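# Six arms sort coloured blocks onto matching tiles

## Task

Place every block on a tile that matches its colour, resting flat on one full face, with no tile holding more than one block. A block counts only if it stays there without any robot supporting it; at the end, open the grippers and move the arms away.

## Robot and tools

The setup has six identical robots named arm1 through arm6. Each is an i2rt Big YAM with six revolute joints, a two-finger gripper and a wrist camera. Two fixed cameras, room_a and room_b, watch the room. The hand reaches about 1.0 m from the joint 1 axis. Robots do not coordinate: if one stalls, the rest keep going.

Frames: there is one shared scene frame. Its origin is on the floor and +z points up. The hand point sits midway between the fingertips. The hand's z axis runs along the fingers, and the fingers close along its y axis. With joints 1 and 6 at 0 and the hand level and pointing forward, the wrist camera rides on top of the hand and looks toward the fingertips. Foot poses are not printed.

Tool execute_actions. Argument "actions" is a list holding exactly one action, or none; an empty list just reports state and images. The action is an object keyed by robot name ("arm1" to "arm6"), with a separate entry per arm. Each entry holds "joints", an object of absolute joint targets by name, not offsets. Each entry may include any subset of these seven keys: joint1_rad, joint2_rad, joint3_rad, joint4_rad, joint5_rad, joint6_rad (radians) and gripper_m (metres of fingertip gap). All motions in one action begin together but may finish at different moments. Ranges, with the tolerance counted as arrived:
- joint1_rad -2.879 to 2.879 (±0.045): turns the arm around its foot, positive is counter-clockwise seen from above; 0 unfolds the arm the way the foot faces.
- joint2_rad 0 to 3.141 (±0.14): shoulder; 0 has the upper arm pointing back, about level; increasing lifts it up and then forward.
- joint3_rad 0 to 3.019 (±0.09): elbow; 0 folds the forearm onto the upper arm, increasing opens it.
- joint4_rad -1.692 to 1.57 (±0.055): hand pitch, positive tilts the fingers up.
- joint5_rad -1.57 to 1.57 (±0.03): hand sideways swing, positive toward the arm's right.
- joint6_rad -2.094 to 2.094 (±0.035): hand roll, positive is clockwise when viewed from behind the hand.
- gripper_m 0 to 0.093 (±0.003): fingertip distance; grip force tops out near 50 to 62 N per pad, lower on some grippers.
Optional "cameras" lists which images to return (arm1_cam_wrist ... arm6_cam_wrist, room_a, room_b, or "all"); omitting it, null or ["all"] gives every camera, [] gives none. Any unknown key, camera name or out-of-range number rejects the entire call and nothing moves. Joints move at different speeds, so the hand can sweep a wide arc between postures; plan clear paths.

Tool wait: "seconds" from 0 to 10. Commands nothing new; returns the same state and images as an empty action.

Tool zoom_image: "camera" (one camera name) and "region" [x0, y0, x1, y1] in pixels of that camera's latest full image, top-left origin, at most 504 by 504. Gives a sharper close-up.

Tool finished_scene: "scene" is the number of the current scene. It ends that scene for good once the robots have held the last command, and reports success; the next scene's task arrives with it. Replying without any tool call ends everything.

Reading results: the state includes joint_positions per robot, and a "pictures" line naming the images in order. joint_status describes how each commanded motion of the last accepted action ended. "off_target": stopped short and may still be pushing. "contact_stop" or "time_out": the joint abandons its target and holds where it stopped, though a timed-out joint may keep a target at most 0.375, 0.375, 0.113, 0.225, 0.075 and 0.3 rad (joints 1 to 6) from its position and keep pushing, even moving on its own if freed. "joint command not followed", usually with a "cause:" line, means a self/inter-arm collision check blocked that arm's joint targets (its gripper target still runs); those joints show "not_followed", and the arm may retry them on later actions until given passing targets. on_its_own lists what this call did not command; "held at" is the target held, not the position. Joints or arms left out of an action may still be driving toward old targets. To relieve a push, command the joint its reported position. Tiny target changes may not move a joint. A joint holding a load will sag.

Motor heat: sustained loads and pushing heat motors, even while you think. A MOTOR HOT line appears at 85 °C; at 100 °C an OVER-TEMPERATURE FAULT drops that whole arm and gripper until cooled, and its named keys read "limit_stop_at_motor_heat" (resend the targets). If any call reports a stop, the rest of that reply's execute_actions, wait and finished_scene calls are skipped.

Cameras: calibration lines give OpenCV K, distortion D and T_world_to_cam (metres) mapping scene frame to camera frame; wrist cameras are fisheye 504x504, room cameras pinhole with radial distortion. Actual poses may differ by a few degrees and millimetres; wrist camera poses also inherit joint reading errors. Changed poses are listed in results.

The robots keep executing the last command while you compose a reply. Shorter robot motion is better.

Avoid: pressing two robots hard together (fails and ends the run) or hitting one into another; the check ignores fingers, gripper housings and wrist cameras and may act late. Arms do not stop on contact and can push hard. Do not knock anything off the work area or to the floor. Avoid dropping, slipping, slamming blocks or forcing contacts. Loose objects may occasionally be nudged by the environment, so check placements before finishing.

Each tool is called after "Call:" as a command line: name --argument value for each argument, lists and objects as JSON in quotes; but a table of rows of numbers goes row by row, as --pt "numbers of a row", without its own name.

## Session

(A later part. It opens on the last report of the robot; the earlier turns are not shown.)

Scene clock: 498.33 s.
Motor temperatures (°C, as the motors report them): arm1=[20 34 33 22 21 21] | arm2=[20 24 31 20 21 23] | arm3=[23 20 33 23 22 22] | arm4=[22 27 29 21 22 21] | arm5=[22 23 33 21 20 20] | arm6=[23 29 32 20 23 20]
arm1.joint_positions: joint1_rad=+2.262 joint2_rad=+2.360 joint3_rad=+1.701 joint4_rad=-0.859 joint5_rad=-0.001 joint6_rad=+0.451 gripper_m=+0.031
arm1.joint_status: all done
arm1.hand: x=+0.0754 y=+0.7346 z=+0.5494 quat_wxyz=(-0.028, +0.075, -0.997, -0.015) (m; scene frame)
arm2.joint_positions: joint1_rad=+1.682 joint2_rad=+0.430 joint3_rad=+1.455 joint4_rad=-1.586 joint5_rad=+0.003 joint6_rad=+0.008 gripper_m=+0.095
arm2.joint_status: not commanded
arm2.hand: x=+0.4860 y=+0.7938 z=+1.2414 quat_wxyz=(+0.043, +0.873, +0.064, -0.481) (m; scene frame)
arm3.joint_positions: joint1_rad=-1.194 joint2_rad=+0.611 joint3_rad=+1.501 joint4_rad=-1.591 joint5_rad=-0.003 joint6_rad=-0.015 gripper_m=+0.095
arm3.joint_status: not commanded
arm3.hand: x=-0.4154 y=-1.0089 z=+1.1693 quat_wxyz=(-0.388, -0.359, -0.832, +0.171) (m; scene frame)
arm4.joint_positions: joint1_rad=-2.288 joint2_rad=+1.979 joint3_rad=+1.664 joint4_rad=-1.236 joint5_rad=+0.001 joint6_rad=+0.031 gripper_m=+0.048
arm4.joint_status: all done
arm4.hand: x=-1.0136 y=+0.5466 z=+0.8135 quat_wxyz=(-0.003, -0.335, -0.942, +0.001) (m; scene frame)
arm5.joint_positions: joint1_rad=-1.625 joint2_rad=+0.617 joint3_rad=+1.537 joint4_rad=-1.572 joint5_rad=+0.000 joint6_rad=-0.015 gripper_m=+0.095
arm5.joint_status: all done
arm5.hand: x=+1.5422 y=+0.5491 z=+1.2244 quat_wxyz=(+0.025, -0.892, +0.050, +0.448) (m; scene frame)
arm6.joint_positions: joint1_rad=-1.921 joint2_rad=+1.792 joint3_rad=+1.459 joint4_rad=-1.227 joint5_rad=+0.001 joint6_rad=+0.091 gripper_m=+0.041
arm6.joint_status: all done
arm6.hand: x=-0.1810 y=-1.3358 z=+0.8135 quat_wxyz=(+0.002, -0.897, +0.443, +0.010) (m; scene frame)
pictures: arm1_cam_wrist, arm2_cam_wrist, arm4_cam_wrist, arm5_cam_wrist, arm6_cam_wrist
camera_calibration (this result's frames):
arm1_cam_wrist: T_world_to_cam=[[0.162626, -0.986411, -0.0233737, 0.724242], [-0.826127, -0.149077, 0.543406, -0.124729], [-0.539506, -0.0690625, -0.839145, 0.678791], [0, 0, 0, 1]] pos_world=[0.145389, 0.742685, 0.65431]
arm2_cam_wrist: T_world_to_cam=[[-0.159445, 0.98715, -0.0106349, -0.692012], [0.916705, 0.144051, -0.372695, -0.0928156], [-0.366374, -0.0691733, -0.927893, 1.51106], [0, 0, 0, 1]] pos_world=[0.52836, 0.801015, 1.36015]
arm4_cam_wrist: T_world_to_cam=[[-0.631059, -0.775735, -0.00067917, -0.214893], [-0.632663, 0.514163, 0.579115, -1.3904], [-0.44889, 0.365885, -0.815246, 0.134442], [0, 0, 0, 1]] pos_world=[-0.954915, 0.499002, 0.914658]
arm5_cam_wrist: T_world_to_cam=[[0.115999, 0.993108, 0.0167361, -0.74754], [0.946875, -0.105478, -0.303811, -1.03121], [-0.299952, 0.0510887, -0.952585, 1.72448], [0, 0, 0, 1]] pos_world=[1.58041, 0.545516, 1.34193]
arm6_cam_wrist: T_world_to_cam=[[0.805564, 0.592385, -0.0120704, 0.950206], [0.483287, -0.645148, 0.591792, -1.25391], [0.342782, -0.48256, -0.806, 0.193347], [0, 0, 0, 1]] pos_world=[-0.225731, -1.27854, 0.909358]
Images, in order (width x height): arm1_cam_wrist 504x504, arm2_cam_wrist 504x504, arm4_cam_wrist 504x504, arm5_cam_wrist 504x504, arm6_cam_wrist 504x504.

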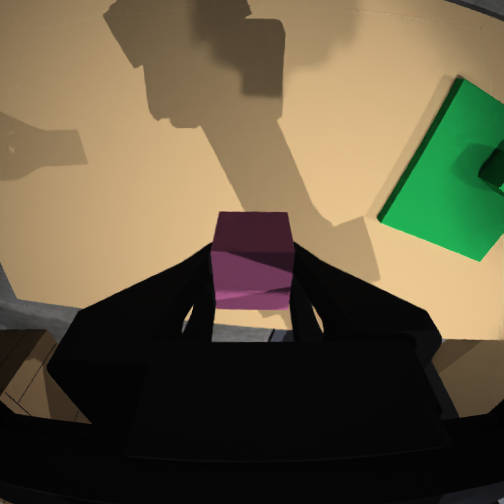

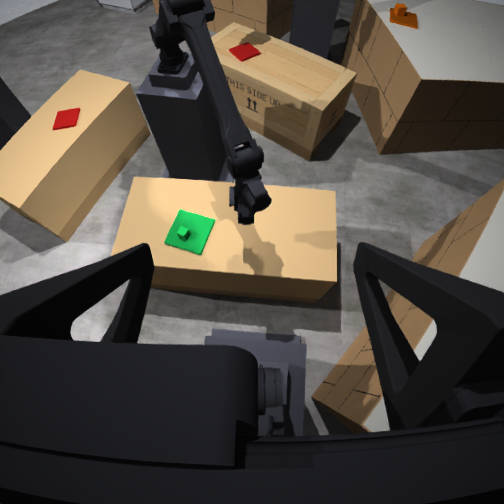

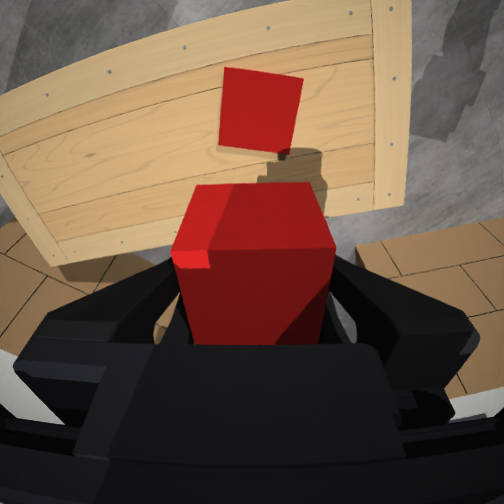

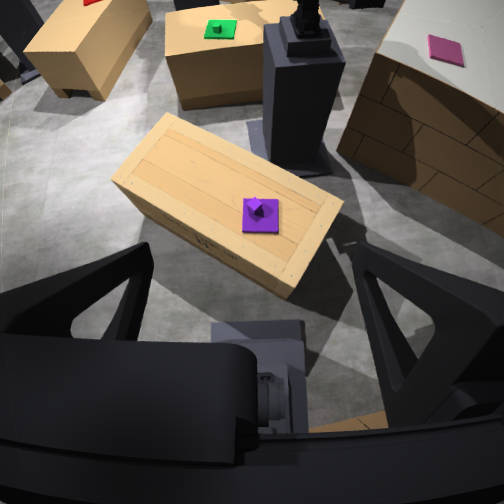

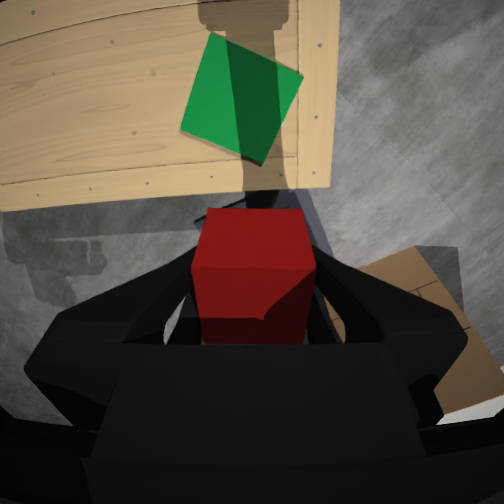

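Call:
execute_actions --actions '[{"arm1":{"joints":{"joint2_rad":2.565,"joint4_rad":-0.695}},"arm4":{"joints":{"joint2_rad":2.47,"joint3_rad":1.597,"joint4_rad":-0.665}},"arm6":{"joints":{"joint1_rad":-1.865,"joint2_rad":2.31,"joint3_rad":1.40,"joint4_rad":-0.612}}}]' --cameras '["arm1_cam_wrist","arm4_cam_wrist","arm6_cam_wrist","arm2_cam_wrist","arm3_cam_wrist"]'

Scene clock: 596.70 s.
Motor temperatures (°C, as the motors report them): arm1=[20 36 35 22 21 21] | arm2=[20 24 31 20 21 23] | arm3=[23 20 34 23 22 22] | arm4=[22 29 32 21 22 21] | arm5=[22 23 34 21 20 20] | arm6=[23 28 34 20 23 20]
arm1.joint_positions: joint1_rad=+2.262 joint2_rad=+2.577 joint3_rad=+1.701 joint4_rad=-0.705 joint5_rad=-0.001 joint6_rad=+0.451 gripper_m=+0.031
arm1.joint_status: all done
arm1.hand: x=+0.0498 y=+0.7158 z=+0.4161 quat_wxyz=(-0.001, +0.074, -0.997, +0.001) (m; scene frame)
arm2.joint_positions: joint1_rad=+1.682 joint2_rad=+0.430 joint3_rad=+1.455 joint4_rad=-1.586 joint5_rad=+0.003 joint6_rad=+0.008 gripper_m=+0.095
arm2.joint_status: not commanded
arm2.hand: x=+0.4860 y=+0.7938 z=+1.2414 quat_wxyz=(+0.043, +0.873, +0.064, -0.481) (m; scene frame)
arm3.joint_positions: joint1_rad=-1.194 joint2_rad=+0.611 joint3_rad=+1.501 joint4_rad=-1.591 joint5_rad=-0.003 joint6_rad=-0.015 gripper_m=+0.095
arm3.joint_status: not commanded
arm3.hand: x=-0.4154 y=-1.0089 z=+1.1693 quat_wxyz=(-0.388, -0.359, -0.832, +0.171) (m; scene frame)
arm4.joint_positions: joint1_rad=-2.288 joint2_rad=+2.490 joint3_rad=+1.571 joint4_rad=-0.681 joint5_rad=+0.001 joint6_rad=+0.031 gripper_m=+0.048
arm4.joint_status: all done
arm4.hand: x=-1.0276 y=+0.5578 z=+0.4836 quat_wxyz=(+0.020, -0.335, -0.942, -0.006) (m; scene frame)
arm5.joint_positions: joint1_rad=-1.625 joint2_rad=+0.617 joint3_rad=+1.537 joint4_rad=-1.572 joint5_rad=+0.000 joint6_rad=-0.015 gripper_m=+0.095
arm5.joint_status: not commanded
arm5.hand: x=+1.5422 y=+0.5491 z=+1.2244 quat_wxyz=(+0.025, -0.892, +0.050, +0.448) (m; scene frame)
arm6.joint_positions: joint1_rad=-1.867 joint2_rad=+2.343 joint3_rad=+1.376 joint4_rad=-0.622 joint5_rad=+0.001 joint6_rad=+0.091 gripper_m=+0.041
arm6.joint_status: all done
arm6.hand: x=-0.2134 y=-1.3463 z=+0.4933 quat_wxyz=(-0.003, -0.908, +0.418, -0.004) (m; scene frame)
pictures: arm1_cam_wrist, arm2_cam_wrist, arm3_cam_wrist, arm4_cam_wrist, arm6_cam_wrist
camera_calibration (this result's frames):
arm1_cam_wrist: T_world_to_cam=[[0.16108, -0.986935, 0.00350959, 0.695918], [-0.797136, -0.128004, 0.590076, -0.112163], [-0.581918, -0.0978471, -0.80734, 0.561321], [0, 0, 0, 1]] pos_world=[0.125135, 0.727393, 0.516919]
arm2_cam_wrist: T_world_to_cam=[[-0.159445, 0.98715, -0.0106349, -0.692012], [0.916705, 0.144051, -0.372695, -0.0928156], [-0.366374, -0.0691733, -0.927893, 1.51106], [0, 0, 0, 1]] pos_world=[0.52836, 0.801015, 1.36015]
arm3_cam_wrist: T_world_to_cam=[[-0.718932, -0.695042, 0.00727666, -1.00674], [-0.672497, 0.692889, -0.260102, 0.725699], [0.17574, -0.191889, -0.965554, 1.13285], [0, 0, 0, 1]] pos_world=[-0.434835, -0.985173, 1.28991]
arm4_cam_wrist: T_world_to_cam=[[-0.63101, -0.775774, 0.000849851, -0.215956], [-0.609628, 0.496545, 0.617897, -1.19922], [-0.479771, 0.389381, -0.786258, -0.203796], [0, 0, 0, 1]] pos_world=[-0.965127, 0.50729, 0.580945]
arm6_cam_wrist: T_world_to_cam=[[0.772453, 0.635016, -0.00843277, 1.02722], [0.504943, -0.606068, 0.614584, -1.0095], [0.38516, -0.478996, -0.788806, -0.0532634], [0, 0, 0, 1]] pos_world=[-0.263222, -1.28963, 0.587069]
Images, in order (width x height): arm1_cam_wrist 504x504, arm2_cam_wrist 504x504, arm3_cam_wrist 504x504, arm4_cam_wrist 504x504, arm6_cam_wrist 504x504.

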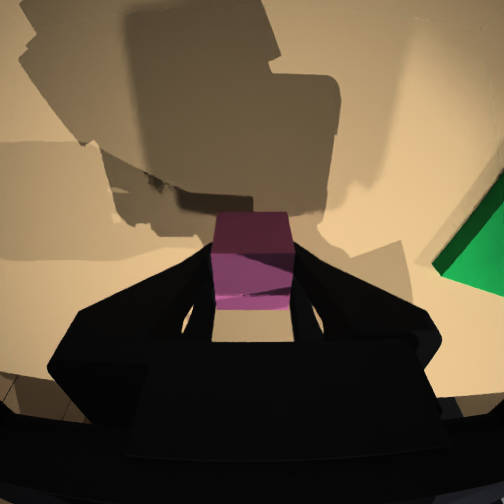

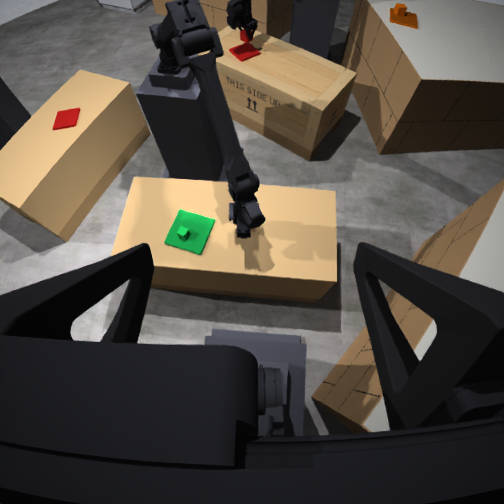

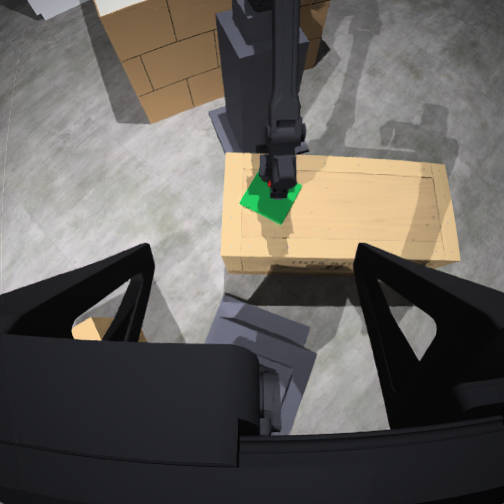

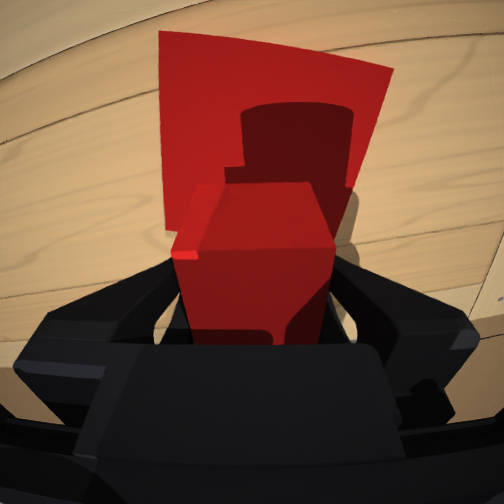

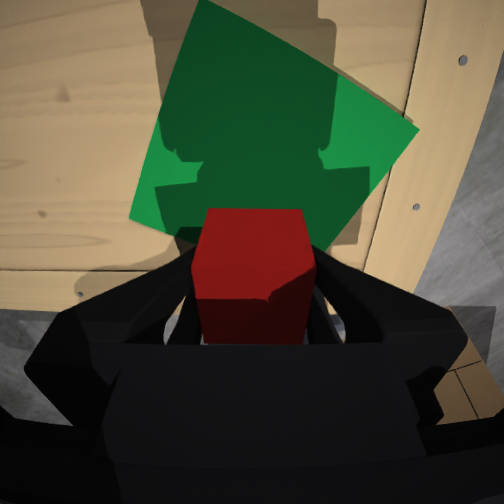

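Call:
zoom_image --camera "arm2_cam_wrist" --region '[200, 190, 290, 280]'

Call:
zoom_image --camera "arm1_cam_wrist" --region '[384, 180, 504, 300]'

Region (200, 190, 290, 280) of arm2_cam_wrist's 504x504 image, scaled by 5.600, with more detail than that image has.

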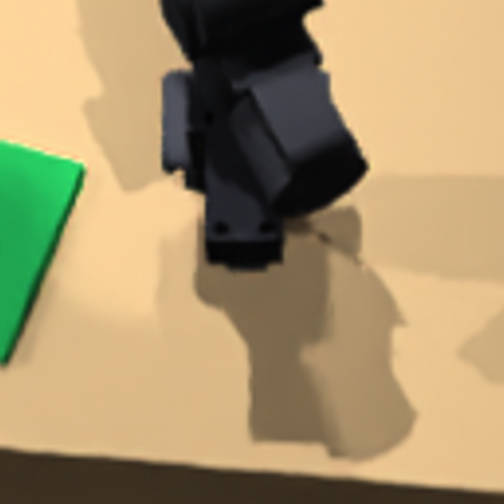

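Region (384, 180, 504, 300) of arm1_cam_wrist's 504x504 image, scaled by 4.200, with more detail than that image has.

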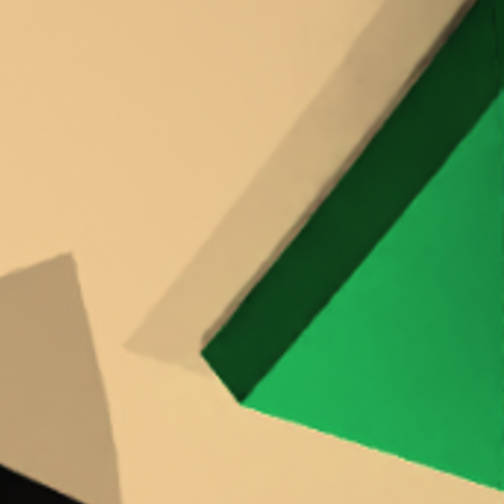

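Call:
execute_actions --actions '[{"arm1":{"joints":{"joint2_rad":2.60,"joint4_rad":-0.68}},"arm4":{"joints":{"joint2_rad":2.608,"joint3_rad":1.683,"joint4_rad":-0.586}},"arm6":{"joints":{"joint2_rad":2.46,"joint4_rad":-0.46}}}]' --cameras '["arm1_cam_wrist","arm4_cam_wrist","arm6_cam_wrist","room_a"]'

Scene clock: 664.87 s.
Motor temperatures (°C, as the motors report them): arm1=[20 38 34 22 21 21] | arm2=[20 24 31 20 21 23] | arm3=[23 20 34 23 22 22] | arm4=[22 31 29 21 22 21] | arm5=[22 23 34 21 20 20] | arm6=[23 31 32 20 23 20]
arm1.joint_positions: joint1_rad=+2.262 joint2_rad=+2.581 joint3_rad=+1.701 joint4_rad=-0.690 joint5_rad=-0.001 joint6_rad=+0.451 gripper_m=+0.031
arm1.joint_status: all done
arm1.hand: x=+0.0514 y=+0.7168 z=+0.4135 quat_wxyz=(-0.006, +0.074, -0.997, -0.001) (m; scene frame)
arm2.joint_positions: joint1_rad=+1.682 joint2_rad=+0.430 joint3_rad=+1.455 joint4_rad=-1.586 joint5_rad=+0.003 joint6_rad=+0.008 gripper_m=+0.095
arm2.joint_status: not commanded
arm2.hand: x=+0.4860 y=+0.7938 z=+1.2414 quat_wxyz=(+0.043, +0.873, +0.064, -0.481) (m; scene frame)
arm3.joint_positions: joint1_rad=-1.194 joint2_rad=+0.611 joint3_rad=+1.501 joint4_rad=-1.591 joint5_rad=-0.003 joint6_rad=-0.015 gripper_m=+0.095
arm3.joint_status: not commanded
arm3.hand: x=-0.4154 y=-1.0089 z=+1.1693 quat_wxyz=(-0.388, -0.359, -0.832, +0.171) (m; scene frame)
arm4.joint_positions: joint1_rad=-2.288 joint2_rad=+2.595 joint3_rad=+1.670 joint4_rad=-0.596 joint5_rad=+0.001 joint6_rad=+0.031 gripper_m=+0.048
arm4.joint_status: all done
arm4.hand: x=-1.0009 y=+0.5374 z=+0.4453 quat_wxyz=(-0.018, -0.335, -0.942, +0.006) (m; scene frame)
arm5.joint_positions: joint1_rad=-1.625 joint2_rad=+0.617 joint3_rad=+1.537 joint4_rad=-1.572 joint5_rad=+0.000 joint6_rad=-0.015 gripper_m=+0.095
arm5.joint_status: not commanded
arm5.hand: x=+1.5422 y=+0.5491 z=+1.2244 quat_wxyz=(+0.025, -0.892, +0.050, +0.448) (m; scene frame)
arm6.joint_positions: joint1_rad=-1.867 joint2_rad=+2.477 joint3_rad=+1.383 joint4_rad=-0.469 joint5_rad=+0.001 joint6_rad=+0.091 gripper_m=+0.041
arm6.joint_status: all done
arm6.hand: x=-0.2082 y=-1.3517 z=+0.4247 quat_wxyz=(+0.001, -0.908, +0.418, +0.008) (m; scene frame)
pictures: arm1_cam_wrist, arm4_cam_wrist, arm6_cam_wrist, room_a
camera_calibration (this result's frames):
arm1_cam_wrist: T_world_to_cam=[[0.161113, -0.986936, -0.000863921, 0.698545], [-0.802113, -0.131452, 0.582525, -0.103416], [-0.575029, -0.0931597, -0.812812, 0.558878], [0, 0, 0, 1]] pos_world=[0.125875, 0.72789, 0.515108]
arm4_cam_wrist: T_world_to_cam=[[-0.631059, -0.775733, -0.00164319, -0.213779], [-0.646395, 0.524669, 0.553981, -1.17262], [-0.428879, 0.350657, -0.832528, -0.120758], [0, 0, 0, 1]] pos_world=[-0.944673, 0.491747, 0.548724]
arm6_cam_wrist: T_world_to_cam=[[0.772331, 0.63512, -0.0112977, 1.02739], [0.516118, -0.617052, 0.594028, -0.977005], [0.370308, -0.464617, -0.804365, -0.0890459], [0, 0, 0, 1]] pos_world=[-0.256264, -1.29675, 0.52035]
Images, in order (width x height): arm1_cam_wrist 504x504, arm4_cam_wrist 504x504, arm6_cam_wrist 504x504, room_a 504x504.

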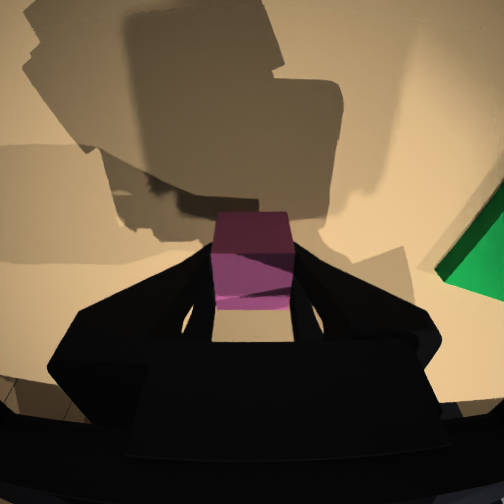

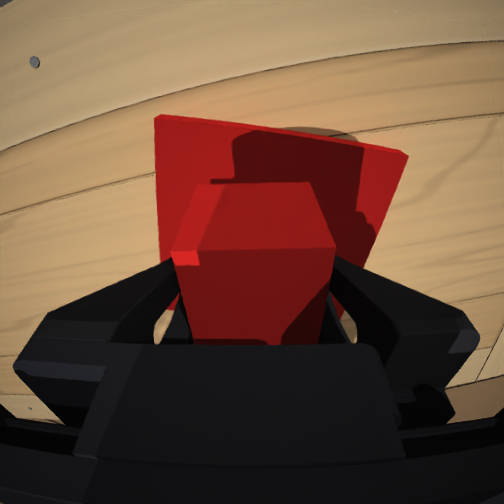

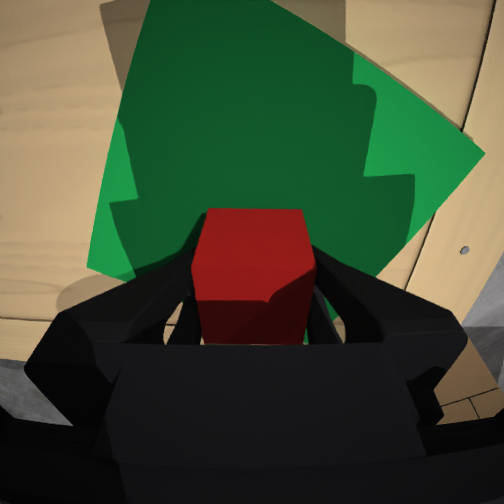

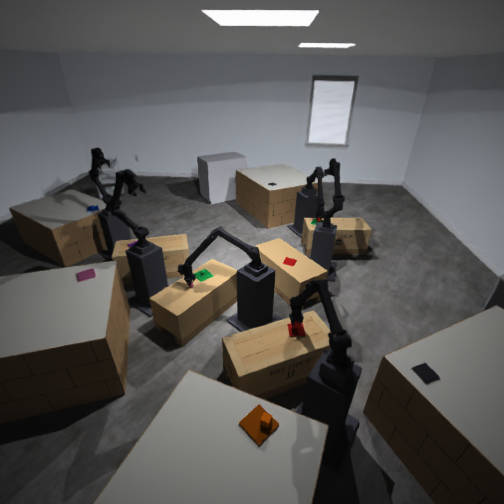

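Call:
execute_actions --actions '[{"arm1":{"joints":{"joint2_rad":2.618}},"arm4":{"joints":{"joint2_rad":2.645}},"arm6":{"joints":{"joint2_rad":2.508,"joint4_rad":-0.435}}}]' --cameras '["arm1_cam_wrist","arm4_cam_wrist","arm6_cam_wrist"]'

Scene clock: 707.97 s.
Motor temperatures (°C, as the motors report them): arm1=[20 37 34 22 21 21] | arm2=[20 24 31 20 21 23] | arm3=[23 20 35 23 22 22] | arm4=[22 31 29 21 22 21] | arm5=[22 23 35 21 20 20] | arm6=[23 31 31 20 23 20]
arm1.joint_positions: joint1_rad=+2.262 joint2_rad=+2.599 joint3_rad=+1.701 joint4_rad=-0.688 joint5_rad=-0.001 joint6_rad=+0.451 gripper_m=+0.031
arm1.joint_status: all done
arm1.hand: x=+0.0459 y=+0.7130 z=+0.4025 quat_wxyz=(+0.001, +0.074, -0.997, +0.003) (m; scene frame)
arm2.joint_positions: joint1_rad=+1.682 joint2_rad=+0.430 joint3_rad=+1.455 joint4_rad=-1.586 joint5_rad=+0.003 joint6_rad=+0.008 gripper_m=+0.095
arm2.joint_status: not commanded
arm2.hand: x=+0.4860 y=+0.7938 z=+1.2414 quat_wxyz=(+0.043, +0.873, +0.064, -0.481) (m; scene frame)
arm3.joint_positions: joint1_rad=-1.194 joint2_rad=+0.611 joint3_rad=+1.501 joint4_rad=-1.591 joint5_rad=-0.003 joint6_rad=-0.015 gripper_m=+0.095
arm3.joint_status: not commanded
arm3.hand: x=-0.4154 y=-1.0089 z=+1.1693 quat_wxyz=(-0.388, -0.359, -0.832, +0.171) (m; scene frame)
arm4.joint_positions: joint1_rad=-2.288 joint2_rad=+2.623 joint3_rad=+1.670 joint4_rad=-0.596 joint5_rad=+0.001 joint6_rad=+0.031 gripper_m=+0.048
arm4.joint_status: all done
arm4.hand: x=-1.0103 y=+0.5446 z=+0.4289 quat_wxyz=(-0.004, -0.335, -0.942, +0.002) (m; scene frame)
arm5.joint_positions: joint1_rad=-1.625 joint2_rad=+0.617 joint3_rad=+1.537 joint4_rad=-1.572 joint5_rad=+0.000 joint6_rad=-0.015 gripper_m=+0.095
arm5.joint_status: not commanded
arm5.hand: x=+1.5422 y=+0.5491 z=+1.2244 quat_wxyz=(+0.025, -0.892, +0.050, +0.448) (m; scene frame)
arm6.joint_positions: joint1_rad=-1.867 joint2_rad=+2.499 joint3_rad=+1.383 joint4_rad=-0.445 joint5_rad=+0.001 joint6_rad=+0.091 gripper_m=+0.041
arm6.joint_status: all done
arm6.hand: x=-0.2060 y=-1.3540 z=+0.4131 quat_wxyz=(+0.002, -0.908, +0.418, +0.009) (m; scene frame)
pictures: arm1_cam_wrist, arm4_cam_wrist, arm6_cam_wrist
camera_calibration (this result's frames):
arm1_cam_wrist: T_world_to_cam=[[0.161078, -0.986924, 0.00593937, 0.692909], [-0.794343, -0.12607, 0.594244, -0.110819], [-0.585725, -0.100437, -0.804263, 0.548663], [0, 0, 0, 1]] pos_world=[0.121725, 0.724984, 0.503007]
arm4_cam_wrist: T_world_to_cam=[[-0.63106, -0.775734, -0.000763516, -0.21454], [-0.633889, 0.515101, 0.576937, -1.16543], [-0.447156, 0.364565, -0.816788, -0.173813], [0, 0, 0, 1]] pos_world=[-0.951865, 0.497257, 0.530249]
arm6_cam_wrist: T_world_to_cam=[[0.772322, 0.635128, -0.0114661, 1.02703], [0.516763, -0.617687, 0.592806, -0.972942], [0.369425, -0.463763, -0.805263, -0.0989307], [0, 0, 0, 1]] pos_world=[-0.253867, -1.29915, 0.508877]
Images, in order (width x height): arm1_cam_wrist 504x504, arm4_cam_wrist 504x504, arm6_cam_wrist 504x504.

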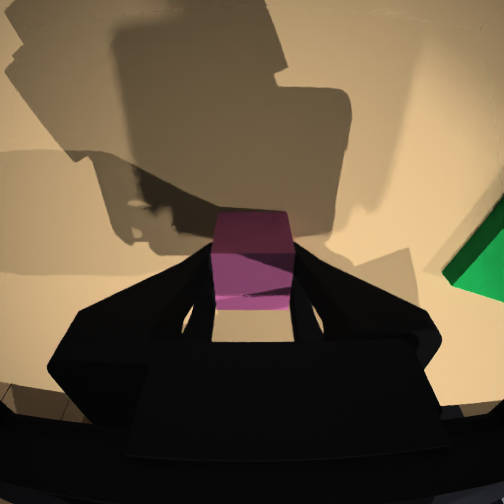

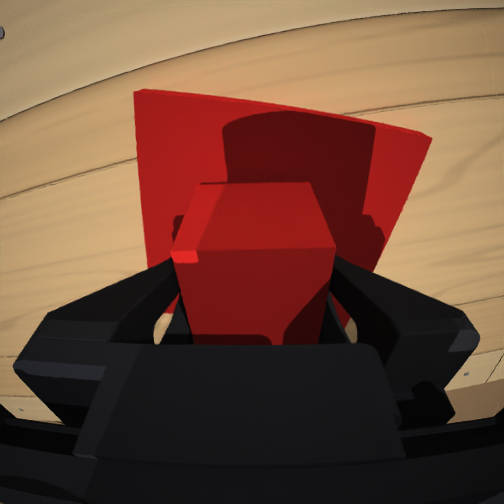

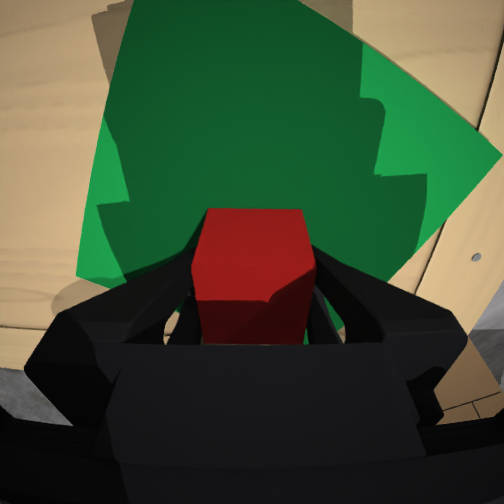

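Call:
execute_actions --actions '[{"arm1":{"joints":{"gripper_m":0.093}},"arm4":{"joints":{"joint2_rad":2.655}},"arm6":{"joints":{"joint2_rad":2.52}}}]' --cameras '["arm4_cam_wrist"]'

Scene clock: 718.90 s.
Motor temperatures (°C, as the motors report them): arm1=[20 37 34 22 21 21] | arm2=[20 24 31 20 21 23] | arm3=[23 20 35 23 22 22] | arm4=[22 31 29 21 22 21] | arm5=[22 23 35 21 20 20] | arm6=[23 30 31 20 23 20]
arm1.joint_positions: joint1_rad=+2.262 joint2_rad=+2.600 joint3_rad=+1.701 joint4_rad=-0.688 joint5_rad=-0.001 joint6_rad=+0.451 gripper_m=+0.093
arm1.joint_status: all done
arm1.hand: x=+0.0457 y=+0.7129 z=+0.4021 quat_wxyz=(+0.002, +0.074, -0.997, +0.003) (m; scene frame)
arm2.joint_positions: joint1_rad=+1.682 joint2_rad=+0.430 joint3_rad=+1.455 joint4_rad=-1.586 joint5_rad=+0.003 joint6_rad=+0.008 gripper_m=+0.095
arm2.joint_status: not commanded
arm2.hand: x=+0.4860 y=+0.7938 z=+1.2414 quat_wxyz=(+0.043, +0.873, +0.064, -0.481) (m; scene frame)
arm3.joint_positions: joint1_rad=-1.194 joint2_rad=+0.611 joint3_rad=+1.501 joint4_rad=-1.591 joint5_rad=-0.003 joint6_rad=-0.015 gripper_m=+0.095
arm3.joint_status: not commanded
arm3.hand: x=-0.4154 y=-1.0089 z=+1.1693 quat_wxyz=(-0.388, -0.359, -0.832, +0.171) (m; scene frame)
arm4.joint_positions: joint1_rad=-2.288 joint2_rad=+2.625 joint3_rad=+1.670 joint4_rad=-0.596 joint5_rad=+0.001 joint6_rad=+0.031 gripper_m=+0.048
arm4.joint_status: all done
arm4.hand: x=-1.0111 y=+0.5453 z=+0.4276 quat_wxyz=(-0.003, -0.335, -0.942, +0.001) (m; scene frame)
arm5.joint_positions: joint1_rad=-1.625 joint2_rad=+0.617 joint3_rad=+1.537 joint4_rad=-1.572 joint5_rad=+0.000 joint6_rad=-0.015 gripper_m=+0.095
arm5.joint_status: not commanded
arm5.hand: x=+1.5422 y=+0.5491 z=+1.2244 quat_wxyz=(+0.025, -0.892, +0.050, +0.448) (m; scene frame)
arm6.joint_positions: joint1_rad=-1.867 joint2_rad=+2.500 joint3_rad=+1.383 joint4_rad=-0.445 joint5_rad=+0.001 joint6_rad=+0.091 gripper_m=+0.041
arm6.joint_status: all done
arm6.hand: x=-0.2058 y=-1.3541 z=+0.4129 quat_wxyz=(+0.001, -0.908, +0.418, +0.009) (m; scene frame)
pictures: arm4_cam_wrist
camera_calibration (this result's frames):
arm4_cam_wrist: T_world_to_cam=[[-0.631059, -0.775735, -0.000691219, -0.2146], [-0.632838, 0.514297, 0.578804, -1.16478], [-0.448643, 0.365697, -0.815467, -0.178165], [0, 0, 0, 1]] pos_world=[-0.952474, 0.497724, 0.528742]
Images, in order (width x height): arm4_cam_wrist 504x504.

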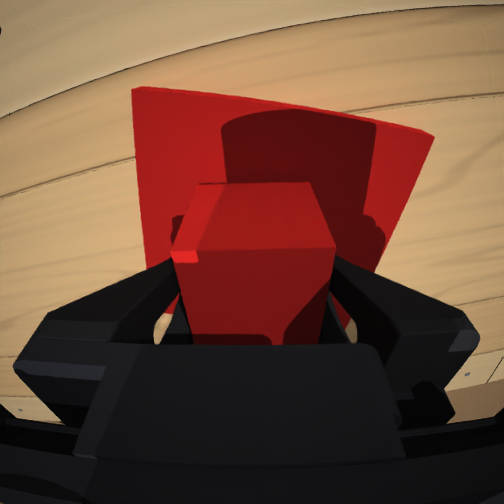

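Call:
execute_actions --actions '[{"arm1":{"joints":{"joint2_rad":1.5,"joint4_rad":-1.4}},"arm4":{"joints":{"joint2_rad":2.63,"gripper_m":0.093}},"arm6":{"joints":{"joint2_rad":2.505,"gripper_m":0.093}}}]' --cameras '["arm6_cam_wrist","arm2_cam_wrist"]'

Scene clock: 753.90 s.
Motor temperatures (°C, as the motors report them): arm1=[20 37 34 22 21 21] | arm2=[20 24 32 20 21 23] | arm3=[23 20 35 23 22 22] | arm4=[22 31 28 21 22 21] | arm5=[22 23 35 21 20 20] | arm6=[23 30 31 20 23 20]
arm1.joint_positions: joint1_rad=+2.262 joint2_rad=+1.497 joint3_rad=+1.701 joint4_rad=-1.392 joint5_rad=-0.001 joint6_rad=+0.451 gripper_m=+0.093
arm1.joint_status: all done
arm1.hand: x=-0.0336 y=+0.6620 z=+1.0408 quat_wxyz=(-0.170, +0.073, -0.978, -0.097) (m; scene frame)
arm2.joint_positions: joint1_rad=+1.682 joint2_rad=+0.430 joint3_rad=+1.455 joint4_rad=-1.586 joint5_rad=+0.003 joint6_rad=+0.008 gripper_m=+0.095
arm2.joint_status: not commanded
arm2.hand: x=+0.4860 y=+0.7938 z=+1.2414 quat_wxyz=(+0.043, +0.873, +0.064, -0.481) (m; scene frame)
arm3.joint_positions: joint1_rad=-1.194 joint2_rad=+0.611 joint3_rad=+1.501 joint4_rad=-1.591 joint5_rad=-0.003 joint6_rad=-0.015 gripper_m=+0.095
arm3.joint_status: not commanded
arm3.hand: x=-0.4154 y=-1.0089 z=+1.1693 quat_wxyz=(-0.388, -0.359, -0.832, +0.171) (m; scene frame)
arm4.joint_positions: joint1_rad=-2.288 joint2_rad=+2.625 joint3_rad=+1.670 joint4_rad=-0.596 joint5_rad=+0.001 joint6_rad=+0.031 gripper_m=+0.093
arm4.joint_status: all done
arm4.hand: x=-1.0111 y=+0.5453 z=+0.4276 quat_wxyz=(-0.003, -0.335, -0.942, +0.001) (m; scene frame)
arm5.joint_positions: joint1_rad=-1.625 joint2_rad=+0.617 joint3_rad=+1.537 joint4_rad=-1.572 joint5_rad=+0.000 joint6_rad=-0.015 gripper_m=+0.095
arm5.joint_status: not commanded
arm5.hand: x=+1.5422 y=+0.5491 z=+1.2244 quat_wxyz=(+0.025, -0.892, +0.050, +0.448) (m; scene frame)
arm6.joint_positions: joint1_rad=-1.867 joint2_rad=+2.500 joint3_rad=+1.383 joint4_rad=-0.445 joint5_rad=+0.001 joint6_rad=+0.091 gripper_m=+0.093
arm6.joint_status: all done
arm6.hand: x=-0.2059 y=-1.3540 z=+0.4129 quat_wxyz=(+0.002, -0.908, +0.418, +0.009) (m; scene frame)
pictures: arm2_cam_wrist, arm6_cam_wrist
camera_calibration (this result's frames):
arm2_cam_wrist: T_world_to_cam=[[-0.159445, 0.98715, -0.0106349, -0.692012], [0.916705, 0.144051, -0.372695, -0.0928156], [-0.366374, -0.0691733, -0.927893, 1.51106], [0, 0, 0, 1]] pos_world=[0.52836, 0.801015, 1.36015]
arm6_cam_wrist: T_world_to_cam=[[0.772322, 0.635128, -0.0114661, 1.02702], [0.516763, -0.617687, 0.592806, -0.972877], [0.369425, -0.463763, -0.805263, -0.0991258], [0, 0, 0, 1]] pos_world=[-0.253822, -1.29919, 0.508681]
Images, in order (width x height): arm2_cam_wrist 504x504, arm6_cam_wrist 504x504.

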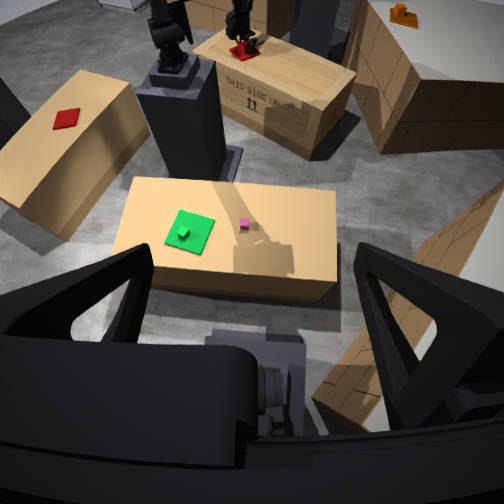

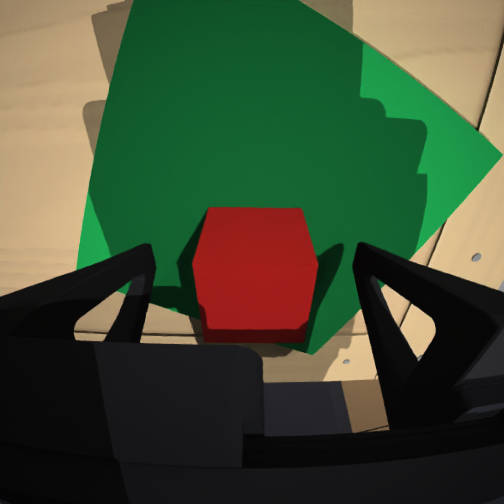

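Call:
execute_actions --actions '[{"arm1":{"joints":{"joint2_rad":0.7}},"arm2":{"joints":{"joint1_rad":1.76,"joint2_rad":2.325,"joint3_rad":1.42,"joint4_rad":-0.64,"joint6_rad":0.03}},"arm4":{"joints":{"joint2_rad":0.7,"joint4_rad":-1.4}},"arm6":{"joints":{"joint2_rad":0.6,"joint4_rad":-1.4}}}]' --cameras '["arm2_cam_wrist","arm3_cam_wrist","arm4_cam_wrist"]'

Scene clock: 793.97 s.
Motor temperatures (°C, as the motors report them): arm1=[20 34 39 22 21 21] | arm2=[20 24 32 20 21 23] | arm3=[23 20 35 23 22 22] | arm4=[22 32 28 21 22 21] | arm5=[22 23 35 21 20 20] | arm6=[23 30 31 20 23 20]
arm1.joint_positions: joint1_rad=+2.262 joint2_rad=+0.707 joint3_rad=+1.719 joint4_rad=-1.392 joint5_rad=-0.001 joint6_rad=+0.451 gripper_m=+0.093
arm1.joint_status: all done
arm1.hand: x=-0.3000 y=+0.4812 z=+1.3357 quat_wxyz=(-0.490, +0.063, -0.823, -0.283) (m; scene frame)
arm2.joint_positions: joint1_rad=+1.751 joint2_rad=+2.341 joint3_rad=+1.409 joint4_rad=-0.655 joint5_rad=+0.003 joint6_rad=+0.022 gripper_m=+0.095
arm2.joint_status: all done
arm2.hand: x=+0.0546 y=+0.6798 z=+0.4984 quat_wxyz=(+0.001, +0.995, +0.103, +0.008) (m; scene frame)
arm3.joint_positions: joint1_rad=-1.194 joint2_rad=+0.611 joint3_rad=+1.501 joint4_rad=-1.591 joint5_rad=-0.003 joint6_rad=-0.015 gripper_m=+0.095
arm3.joint_status: not commanded
arm3.hand: x=-0.4154 y=-1.0089 z=+1.1693 quat_wxyz=(-0.388, -0.359, -0.832, +0.171) (m; scene frame)
arm4.joint_positions: joint1_rad=-2.288 joint2_rad=+0.691 joint3_rad=+1.672 joint4_rad=-1.380 joint5_rad=+0.001 joint6_rad=+0.031 gripper_m=+0.093
arm4.joint_status: all done
arm4.hand: x=-1.3186 y=+0.7782 z=+1.3777 quat_wxyz=(-0.521, -0.281, -0.788, +0.167) (m; scene frame)
arm5.joint_positions: joint1_rad=-1.625 joint2_rad=+0.617 joint3_rad=+1.537 joint4_rad=-1.572 joint5_rad=+0.000 joint6_rad=-0.015 gripper_m=+0.095
arm5.joint_status: not commanded
arm5.hand: x=+1.5422 y=+0.5491 z=+1.2244 quat_wxyz=(+0.025, -0.892, +0.050, +0.448) (m; scene frame)
arm6.joint_positions: joint1_rad=-1.867 joint2_rad=+0.592 joint3_rad=+1.381 joint4_rad=-1.395 joint5_rad=+0.001 joint6_rad=+0.091 gripper_m=+0.093
arm6.joint_status: all done
arm6.hand: x=+0.0298 y=-1.5793 z=+1.2256 quat_wxyz=(+0.155, -0.802, +0.371, +0.441) (m; scene frame)
pictures: arm2_cam_wrist, arm3_cam_wrist, arm4_cam_wrist
camera_calibration (this result's frames):
arm2_cam_wrist: T_world_to_cam=[[-0.210254, 0.977609, -0.00854632, -0.647968], [0.781295, 0.173275, 0.599629, -0.454917], [0.587684, 0.119397, -0.800233, 0.41175], [0, 0, 0, 1]] pos_world=[-0.0227924, 0.663123, 0.596739]
arm3_cam_wrist: T_world_to_cam=[[-0.718932, -0.695042, 0.00727666, -1.00674], [-0.672497, 0.692889, -0.260102, 0.725699], [0.17574, -0.191889, -0.965554, 1.13285], [0, 0, 0, 1]] pos_world=[-0.434835, -0.985173, 1.28991]
arm4_cam_wrist: T_world_to_cam=[[-0.616502, -0.786788, -0.0298497, -0.159299], [-0.667923, 0.542685, -0.509285, -0.598364], [0.416898, -0.294038, -0.86008, 2.08964], [0, 0, 0, 1]] pos_world=[-1.36904, 0.813822, 1.48777]
Images, in order (width x height): arm2_cam_wrist 504x504, arm3_cam_wrist 504x504, arm4_cam_wrist 504x504.

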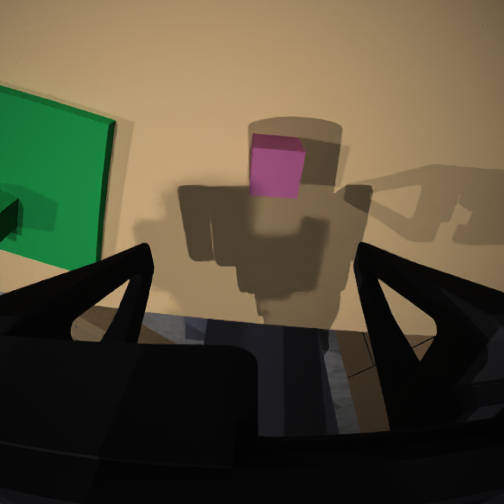

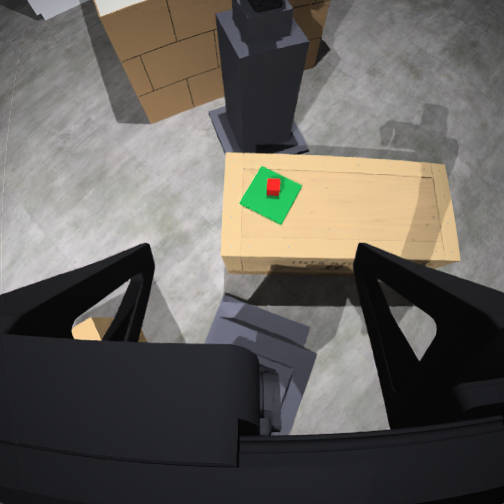

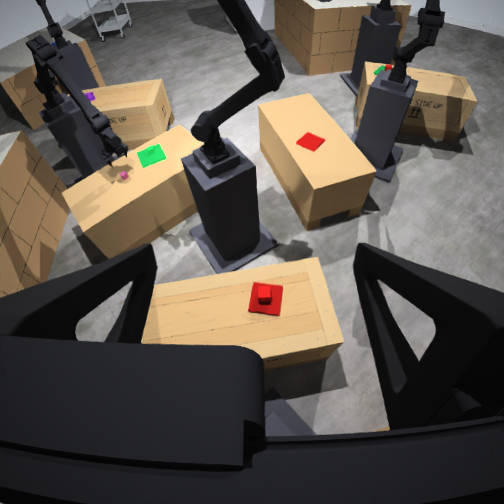

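Call:
execute_actions --actions '[{"arm2":{"joints":{"joint1_rad":1.718,"joint2_rad":2.535,"joint3_rad":1.535,"joint4_rad":-0.535,"joint6_rad":0.07}},"arm3":{"joints":{"joint1_rad":-1.31,"joint2_rad":2.22,"joint3_rad":1.535,"joint4_rad":-0.85,"joint6_rad":-0.09}}}]' --cameras '["arm2_cam_wrist","arm3_cam_wrist"]'

Scene clock: 841.40 s.
Motor temperatures (°C, as the motors report them): arm1=[20 32 34 22 21 21] | arm2=[20 29 31 20 21 23] | arm3=[23 21 36 23 22 22] | arm4=[22 28 29 21 22 21] | arm5=[22 23 35 21 20 20] | arm6=[23 27 33 20 23 20]
arm1.joint_positions: joint1_rad=+2.262 joint2_rad=+0.707 joint3_rad=+1.719 joint4_rad=-1.392 joint5_rad=-0.001 joint6_rad=+0.451 gripper_m=+0.093
arm1.joint_status: not commanded
arm1.hand: x=-0.3000 y=+0.4812 z=+1.3357 quat_wxyz=(-0.490, +0.063, -0.823, -0.283) (m; scene frame)
arm2.joint_positions: joint1_rad=+1.725 joint2_rad=+2.555 joint3_rad=+1.522 joint4_rad=-0.542 joint5_rad=+0.002 joint6_rad=+0.062 gripper_m=+0.095
arm2.joint_status: all done
arm2.hand: x=+0.0405 y=+0.6911 z=+0.4052 quat_wxyz=(+0.002, +0.998, +0.070, +0.002) (m; scene frame)
arm3.joint_positions: joint1_rad=-1.305 joint2_rad=+2.220 joint3_rad=+1.516 joint4_rad=-0.866 joint5_rad=-0.003 joint6_rad=-0.075 gripper_m=+0.095
arm3.joint_status: all done
arm3.hand: x=-0.1812 y=-1.3601 z=+0.5278 quat_wxyz=(-0.004, -0.420, -0.908, -0.001) (m; scene frame)
arm4.joint_positions: joint1_rad=-2.288 joint2_rad=+0.691 joint3_rad=+1.672 joint4_rad=-1.380 joint5_rad=+0.001 joint6_rad=+0.031 gripper_m=+0.093
arm4.joint_status: not commanded
arm4.hand: x=-1.3186 y=+0.7782 z=+1.3777 quat_wxyz=(-0.521, -0.281, -0.788, +0.167) (m; scene frame)
arm5.joint_positions: joint1_rad=-1.625 joint2_rad=+0.617 joint3_rad=+1.537 joint4_rad=-1.572 joint5_rad=+0.000 joint6_rad=-0.015 gripper_m=+0.095
arm5.joint_status: not commanded
arm5.hand: x=+1.5422 y=+0.5491 z=+1.2244 quat_wxyz=(+0.025, -0.892, +0.050, +0.448) (m; scene frame)
arm6.joint_positions: joint1_rad=-1.867 joint2_rad=+0.592 joint3_rad=+1.381 joint4_rad=-1.395 joint5_rad=+0.001 joint6_rad=+0.091 gripper_m=+0.093
arm6.joint_status: not commanded
arm6.hand: x=+0.0298 y=-1.5793 z=+1.2256 quat_wxyz=(+0.155, -0.802, +0.371, +0.441) (m; scene frame)
pictures: arm2_cam_wrist, arm3_cam_wrist
camera_calibration (this result's frames):
arm2_cam_wrist: T_world_to_cam=[[-0.145338, 0.989342, -0.00894142, -0.673399], [0.79773, 0.122526, 0.590435, -0.351831], [0.585237, 0.0786801, -0.807036, 0.375141], [0, 0, 0, 1]] pos_world=[-0.0367512, 0.679814, 0.504464]
arm3_cam_wrist: T_world_to_cam=[[-0.754643, -0.655916, -0.0169834, -1.01822], [-0.546514, 0.614028, 0.569467, 0.437446], [-0.363094, 0.439025, -0.821839, 1.08953], [0, 0, 0, 1]] pos_world=[-0.133717, -1.4148, 0.629018]
Images, in order (width x height): arm2_cam_wrist 504x504, arm3_cam_wrist 504x504.

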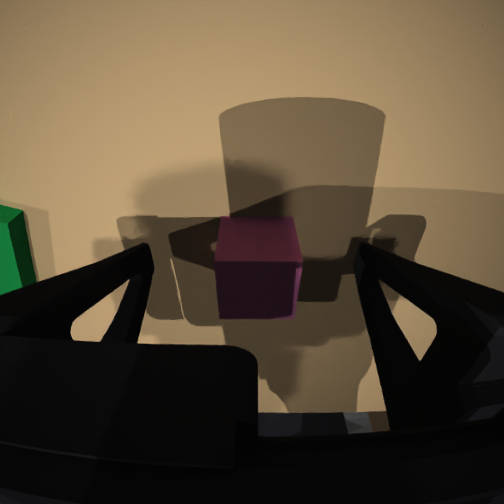

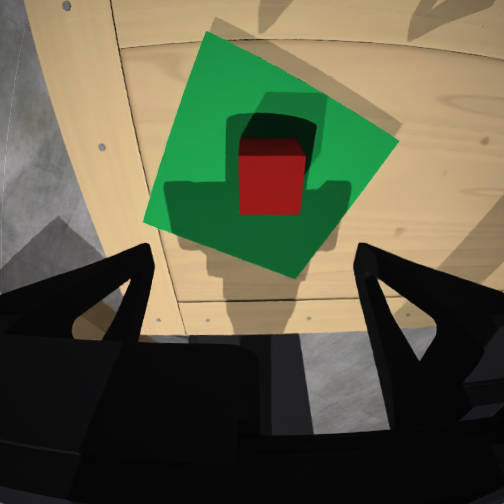

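Call:
execute_actions --actions '[{"arm2":{"joints":{"gripper_m":0.02}},"arm3":{"joints":{"joint1_rad":-1.327,"joint2_rad":2.405,"joint3_rad":1.572,"joint4_rad":-0.697}}}]' --cameras '["arm3_cam_wrist"]'

Scene clock: 863.20 s.
Motor temperatures (°C, as the motors report them): arm1=[20 31 34 22 21 21] | arm2=[20 31 30 20 21 23] | arm3=[23 24 35 23 22 22] | arm4=[22 28 29 21 22 21] | arm5=[22 23 35 21 20 20] | arm6=[23 26 33 20 23 20]
arm1.joint_positions: joint1_rad=+2.262 joint2_rad=+0.707 joint3_rad=+1.719 joint4_rad=-1.392 joint5_rad=-0.001 joint6_rad=+0.451 gripper_m=+0.093
arm1.joint_status: not commanded
arm1.hand: x=-0.3000 y=+0.4812 z=+1.3357 quat_wxyz=(-0.490, +0.063, -0.823, -0.283) (m; scene frame)
arm2.joint_positions: joint1_rad=+1.725 joint2_rad=+2.555 joint3_rad=+1.522 joint4_rad=-0.542 joint5_rad=+0.002 joint6_rad=+0.063 gripper_m=+0.032
arm2.joint_status: gripper_m off_target (ended at +0.032, target +0.020)
arm2.hand: x=+0.0405 y=+0.6910 z=+0.4052 quat_wxyz=(+0.002, +0.998, +0.070, +0.002) (m; scene frame)
arm3.joint_positions: joint1_rad=-1.323 joint2_rad=+2.416 joint3_rad=+1.556 joint4_rad=-0.713 joint5_rad=-0.003 joint6_rad=-0.075 gripper_m=+0.095
arm3.joint_status: all done
arm3.hand: x=-0.1875 y=-1.3686 z=+0.4254 quat_wxyz=(-0.003, -0.428, -0.904, -0.002) (m; scene frame)
arm4.joint_positions: joint1_rad=-2.288 joint2_rad=+0.691 joint3_rad=+1.672 joint4_rad=-1.380 joint5_rad=+0.001 joint6_rad=+0.031 gripper_m=+0.093
arm4.joint_status: not commanded
arm4.hand: x=-1.3186 y=+0.7782 z=+1.3777 quat_wxyz=(-0.521, -0.281, -0.788, +0.167) (m; scene frame)
arm5.joint_positions: joint1_rad=-1.625 joint2_rad=+0.617 joint3_rad=+1.537 joint4_rad=-1.572 joint5_rad=+0.000 joint6_rad=-0.015 gripper_m=+0.095
arm5.joint_status: not commanded
arm5.hand: x=+1.5422 y=+0.5491 z=+1.2244 quat_wxyz=(+0.025, -0.892, +0.050, +0.448) (m; scene frame)
arm6.joint_positions: joint1_rad=-1.867 joint2_rad=+0.592 joint3_rad=+1.381 joint4_rad=-1.395 joint5_rad=+0.001 joint6_rad=+0.091 gripper_m=+0.093
arm6.joint_status: not commanded
arm6.hand: x=+0.0298 y=-1.5793 z=+1.2256 quat_wxyz=(+0.155, -0.802, +0.371, +0.441) (m; scene frame)
pictures: arm3_cam_wrist
camera_calibration (this result's frames):
arm3_cam_wrist: T_world_to_cam=[[-0.766055, -0.642542, -0.0173062, -1.01402], [-0.534806, 0.622211, 0.571696, 0.510027], [-0.356571, 0.447206, -0.820283, 1.01858], [0, 0, 0, 1]] pos_world=[-0.140835, -1.42441, 0.526397]
Images, in order (width x height): arm3_cam_wrist 504x504.

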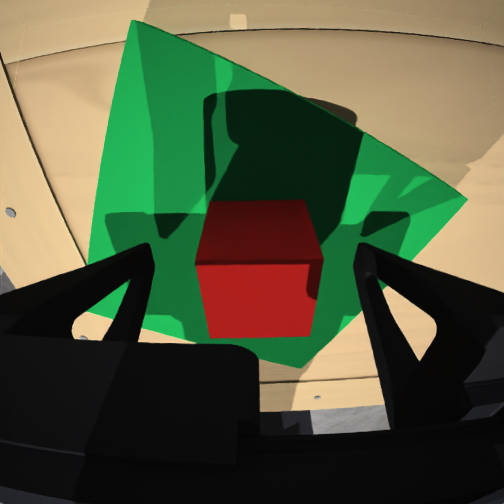

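Call:
execute_actions --actions '[{"arm2":{"joints":{"joint2_rad":1.879,"joint3_rad":1.625,"joint4_rad":-1.31}},"arm3":{"joints":{"gripper_m":0.03}}}]' --cameras '[]'

Call:
execute_actions --actions '[{"arm2":{"joints":{"joint1_rad":-0.06}},"arm3":{"joints":{"joint2_rad":2.2,"joint4_rad":-0.93}}}]' --cameras '["arm2_cam_wrist"]'

Scene clock: 894.70 s.
Motor temperatures (°C, as the motors report them): arm1=[20 31 34 22 21 21] | arm2=[20 32 30 20 21 23] | arm3=[23 26 35 23 22 22] | arm4=[22 28 29 21 22 21] | arm5=[22 23 35 21 20 20] | arm6=[23 26 33 20 23 20]
arm1.joint_positions: joint1_rad=+2.262 joint2_rad=+0.707 joint3_rad=+1.719 joint4_rad=-1.392 joint5_rad=-0.001 joint6_rad=+0.451 gripper_m=+0.093
arm1.joint_status: not commanded
arm1.hand: x=-0.3000 y=+0.4812 z=+1.3357 quat_wxyz=(-0.490, +0.063, -0.823, -0.283) (m; scene frame)
arm2.joint_positions: joint1_rad=+1.725 joint2_rad=+1.887 joint3_rad=+1.611 joint4_rad=-1.297 joint5_rad=+0.002 joint6_rad=+0.063 gripper_m=+0.032
arm2.joint_status: all done
arm2.hand: x=+0.0381 y=+0.6936 z=+0.8148 quat_wxyz=(+0.002, +0.998, +0.070, +0.002) (m; scene frame)
arm3.joint_positions: joint1_rad=-1.323 joint2_rad=+2.416 joint3_rad=+1.556 joint4_rad=-0.713 joint5_rad=-0.002 joint6_rad=-0.076 gripper_m=+0.042
arm3.joint_status: gripper_m off_target (ended at +0.042, target +0.030)
arm3.hand: x=-0.1876 y=-1.3687 z=+0.4254 quat_wxyz=(-0.003, -0.427, -0.904, -0.002) (m; scene frame)
arm4.joint_positions: joint1_rad=-2.288 joint2_rad=+0.691 joint3_rad=+1.672 joint4_rad=-1.380 joint5_rad=+0.001 joint6_rad=+0.031 gripper_m=+0.093
arm4.joint_status: not commanded
arm4.hand: x=-1.3186 y=+0.7782 z=+1.3777 quat_wxyz=(-0.521, -0.281, -0.788, +0.167) (m; scene frame)
arm5.joint_positions: joint1_rad=-1.625 joint2_rad=+0.617 joint3_rad=+1.537 joint4_rad=-1.572 joint5_rad=+0.000 joint6_rad=-0.015 gripper_m=+0.095
arm5.joint_status: not commanded
arm5.hand: x=+1.5422 y=+0.5491 z=+1.2244 quat_wxyz=(+0.025, -0.892, +0.050, +0.448) (m; scene frame)
arm6.joint_positions: joint1_rad=-1.867 joint2_rad=+0.592 joint3_rad=+1.381 joint4_rad=-1.395 joint5_rad=+0.001 joint6_rad=+0.091 gripper_m=+0.093
arm6.joint_status: not commanded
arm6.hand: x=+0.0298 y=-1.5793 z=+1.2256 quat_wxyz=(+0.155, -0.802, +0.371, +0.441) (m; scene frame)
pictures: none
No camera images: the call's "cameras" was empty. Leave "cameras" out to get every camera's image.

Scene clock: 896.67 s.
Motor temperatures (°C, as the motors report them): arm1=[20 31 34 22 21 21] | arm2=[20 32 31 20 21 23] | arm3=[23 26 35 23 22 22] | arm4=[22 28 29 21 22 21] | arm5=[22 23 35 21 20 20] | arm6=[23 26 33 20 23 20]
arm1.joint_positions: joint1_rad=+2.262 joint2_rad=+0.707 joint3_rad=+1.719 joint4_rad=-1.392 joint5_rad=-0.001 joint6_rad=+0.451 gripper_m=+0.093
arm1.joint_status: not commanded
arm1.hand: x=-0.3000 y=+0.4812 z=+1.3357 quat_wxyz=(-0.490, +0.063, -0.823, -0.283) (m; scene frame)
arm2.joint_positions: joint1_rad=-0.070 joint2_rad=+1.887 joint3_rad=+1.611 joint4_rad=-1.297 joint5_rad=+0.001 joint6_rad=+0.064 gripper_m=+0.032
arm2.joint_status: all done
arm2.hand: x=+0.6107 y=+1.3789 z=+0.8111 quat_wxyz=(+0.002, +0.676, -0.737, +0.004) (m; scene frame)
arm3.joint_positions: joint1_rad=-1.323 joint2_rad=+2.179 joint3_rad=+1.556 joint4_rad=-0.913 joint5_rad=-0.002 joint6_rad=-0.076 gripper_m=+0.042
arm3.joint_status: all done
arm3.hand: x=-0.1805 y=-1.3796 z=+0.5637 quat_wxyz=(-0.019, -0.427, -0.904, +0.007) (m; scene frame)
arm4.joint_positions: joint1_rad=-2.288 joint2_rad=+0.691 joint3_rad=+1.672 joint4_rad=-1.380 joint5_rad=+0.001 joint6_rad=+0.031 gripper_m=+0.093
arm4.joint_status: not commanded
arm4.hand: x=-1.3186 y=+0.7782 z=+1.3777 quat_wxyz=(-0.521, -0.281, -0.788, +0.167) (m; scene frame)
arm5.joint_positions: joint1_rad=-1.625 joint2_rad=+0.617 joint3_rad=+1.537 joint4_rad=-1.572 joint5_rad=+0.000 joint6_rad=-0.015 gripper_m=+0.095
arm5.joint_status: not commanded
arm5.hand: x=+1.5422 y=+0.5491 z=+1.2244 quat_wxyz=(+0.025, -0.892, +0.050, +0.448) (m; scene frame)
arm6.joint_positions: joint1_rad=-1.867 joint2_rad=+0.592 joint3_rad=+1.381 joint4_rad=-1.395 joint5_rad=+0.001 joint6_rad=+0.091 gripper_m=+0.093
arm6.joint_status: not commanded
arm6.hand: x=+0.0298 y=-1.5793 z=+1.2256 quat_wxyz=(+0.155, -0.802, +0.371, +0.441) (m; scene frame)
pictures: arm2_cam_wrist
camera_calibration (this result's frames):
arm2_cam_wrist: T_world_to_cam=[[0.996763, -0.0803905, -0.000234167, -0.49679], [-0.0645489, -0.802073, 0.593728, 0.668259], [-0.0479179, -0.591791, -0.804666, 1.62411], [0, 0, 0, 1]] pos_world=[0.616141, 1.45719, 0.909984]
Images, in order (width x height): arm2_cam_wrist 504x504.

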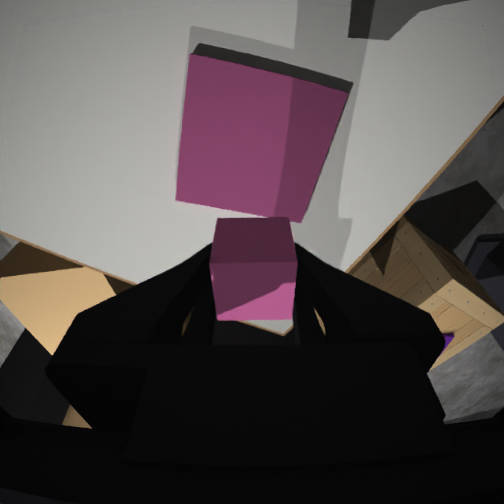

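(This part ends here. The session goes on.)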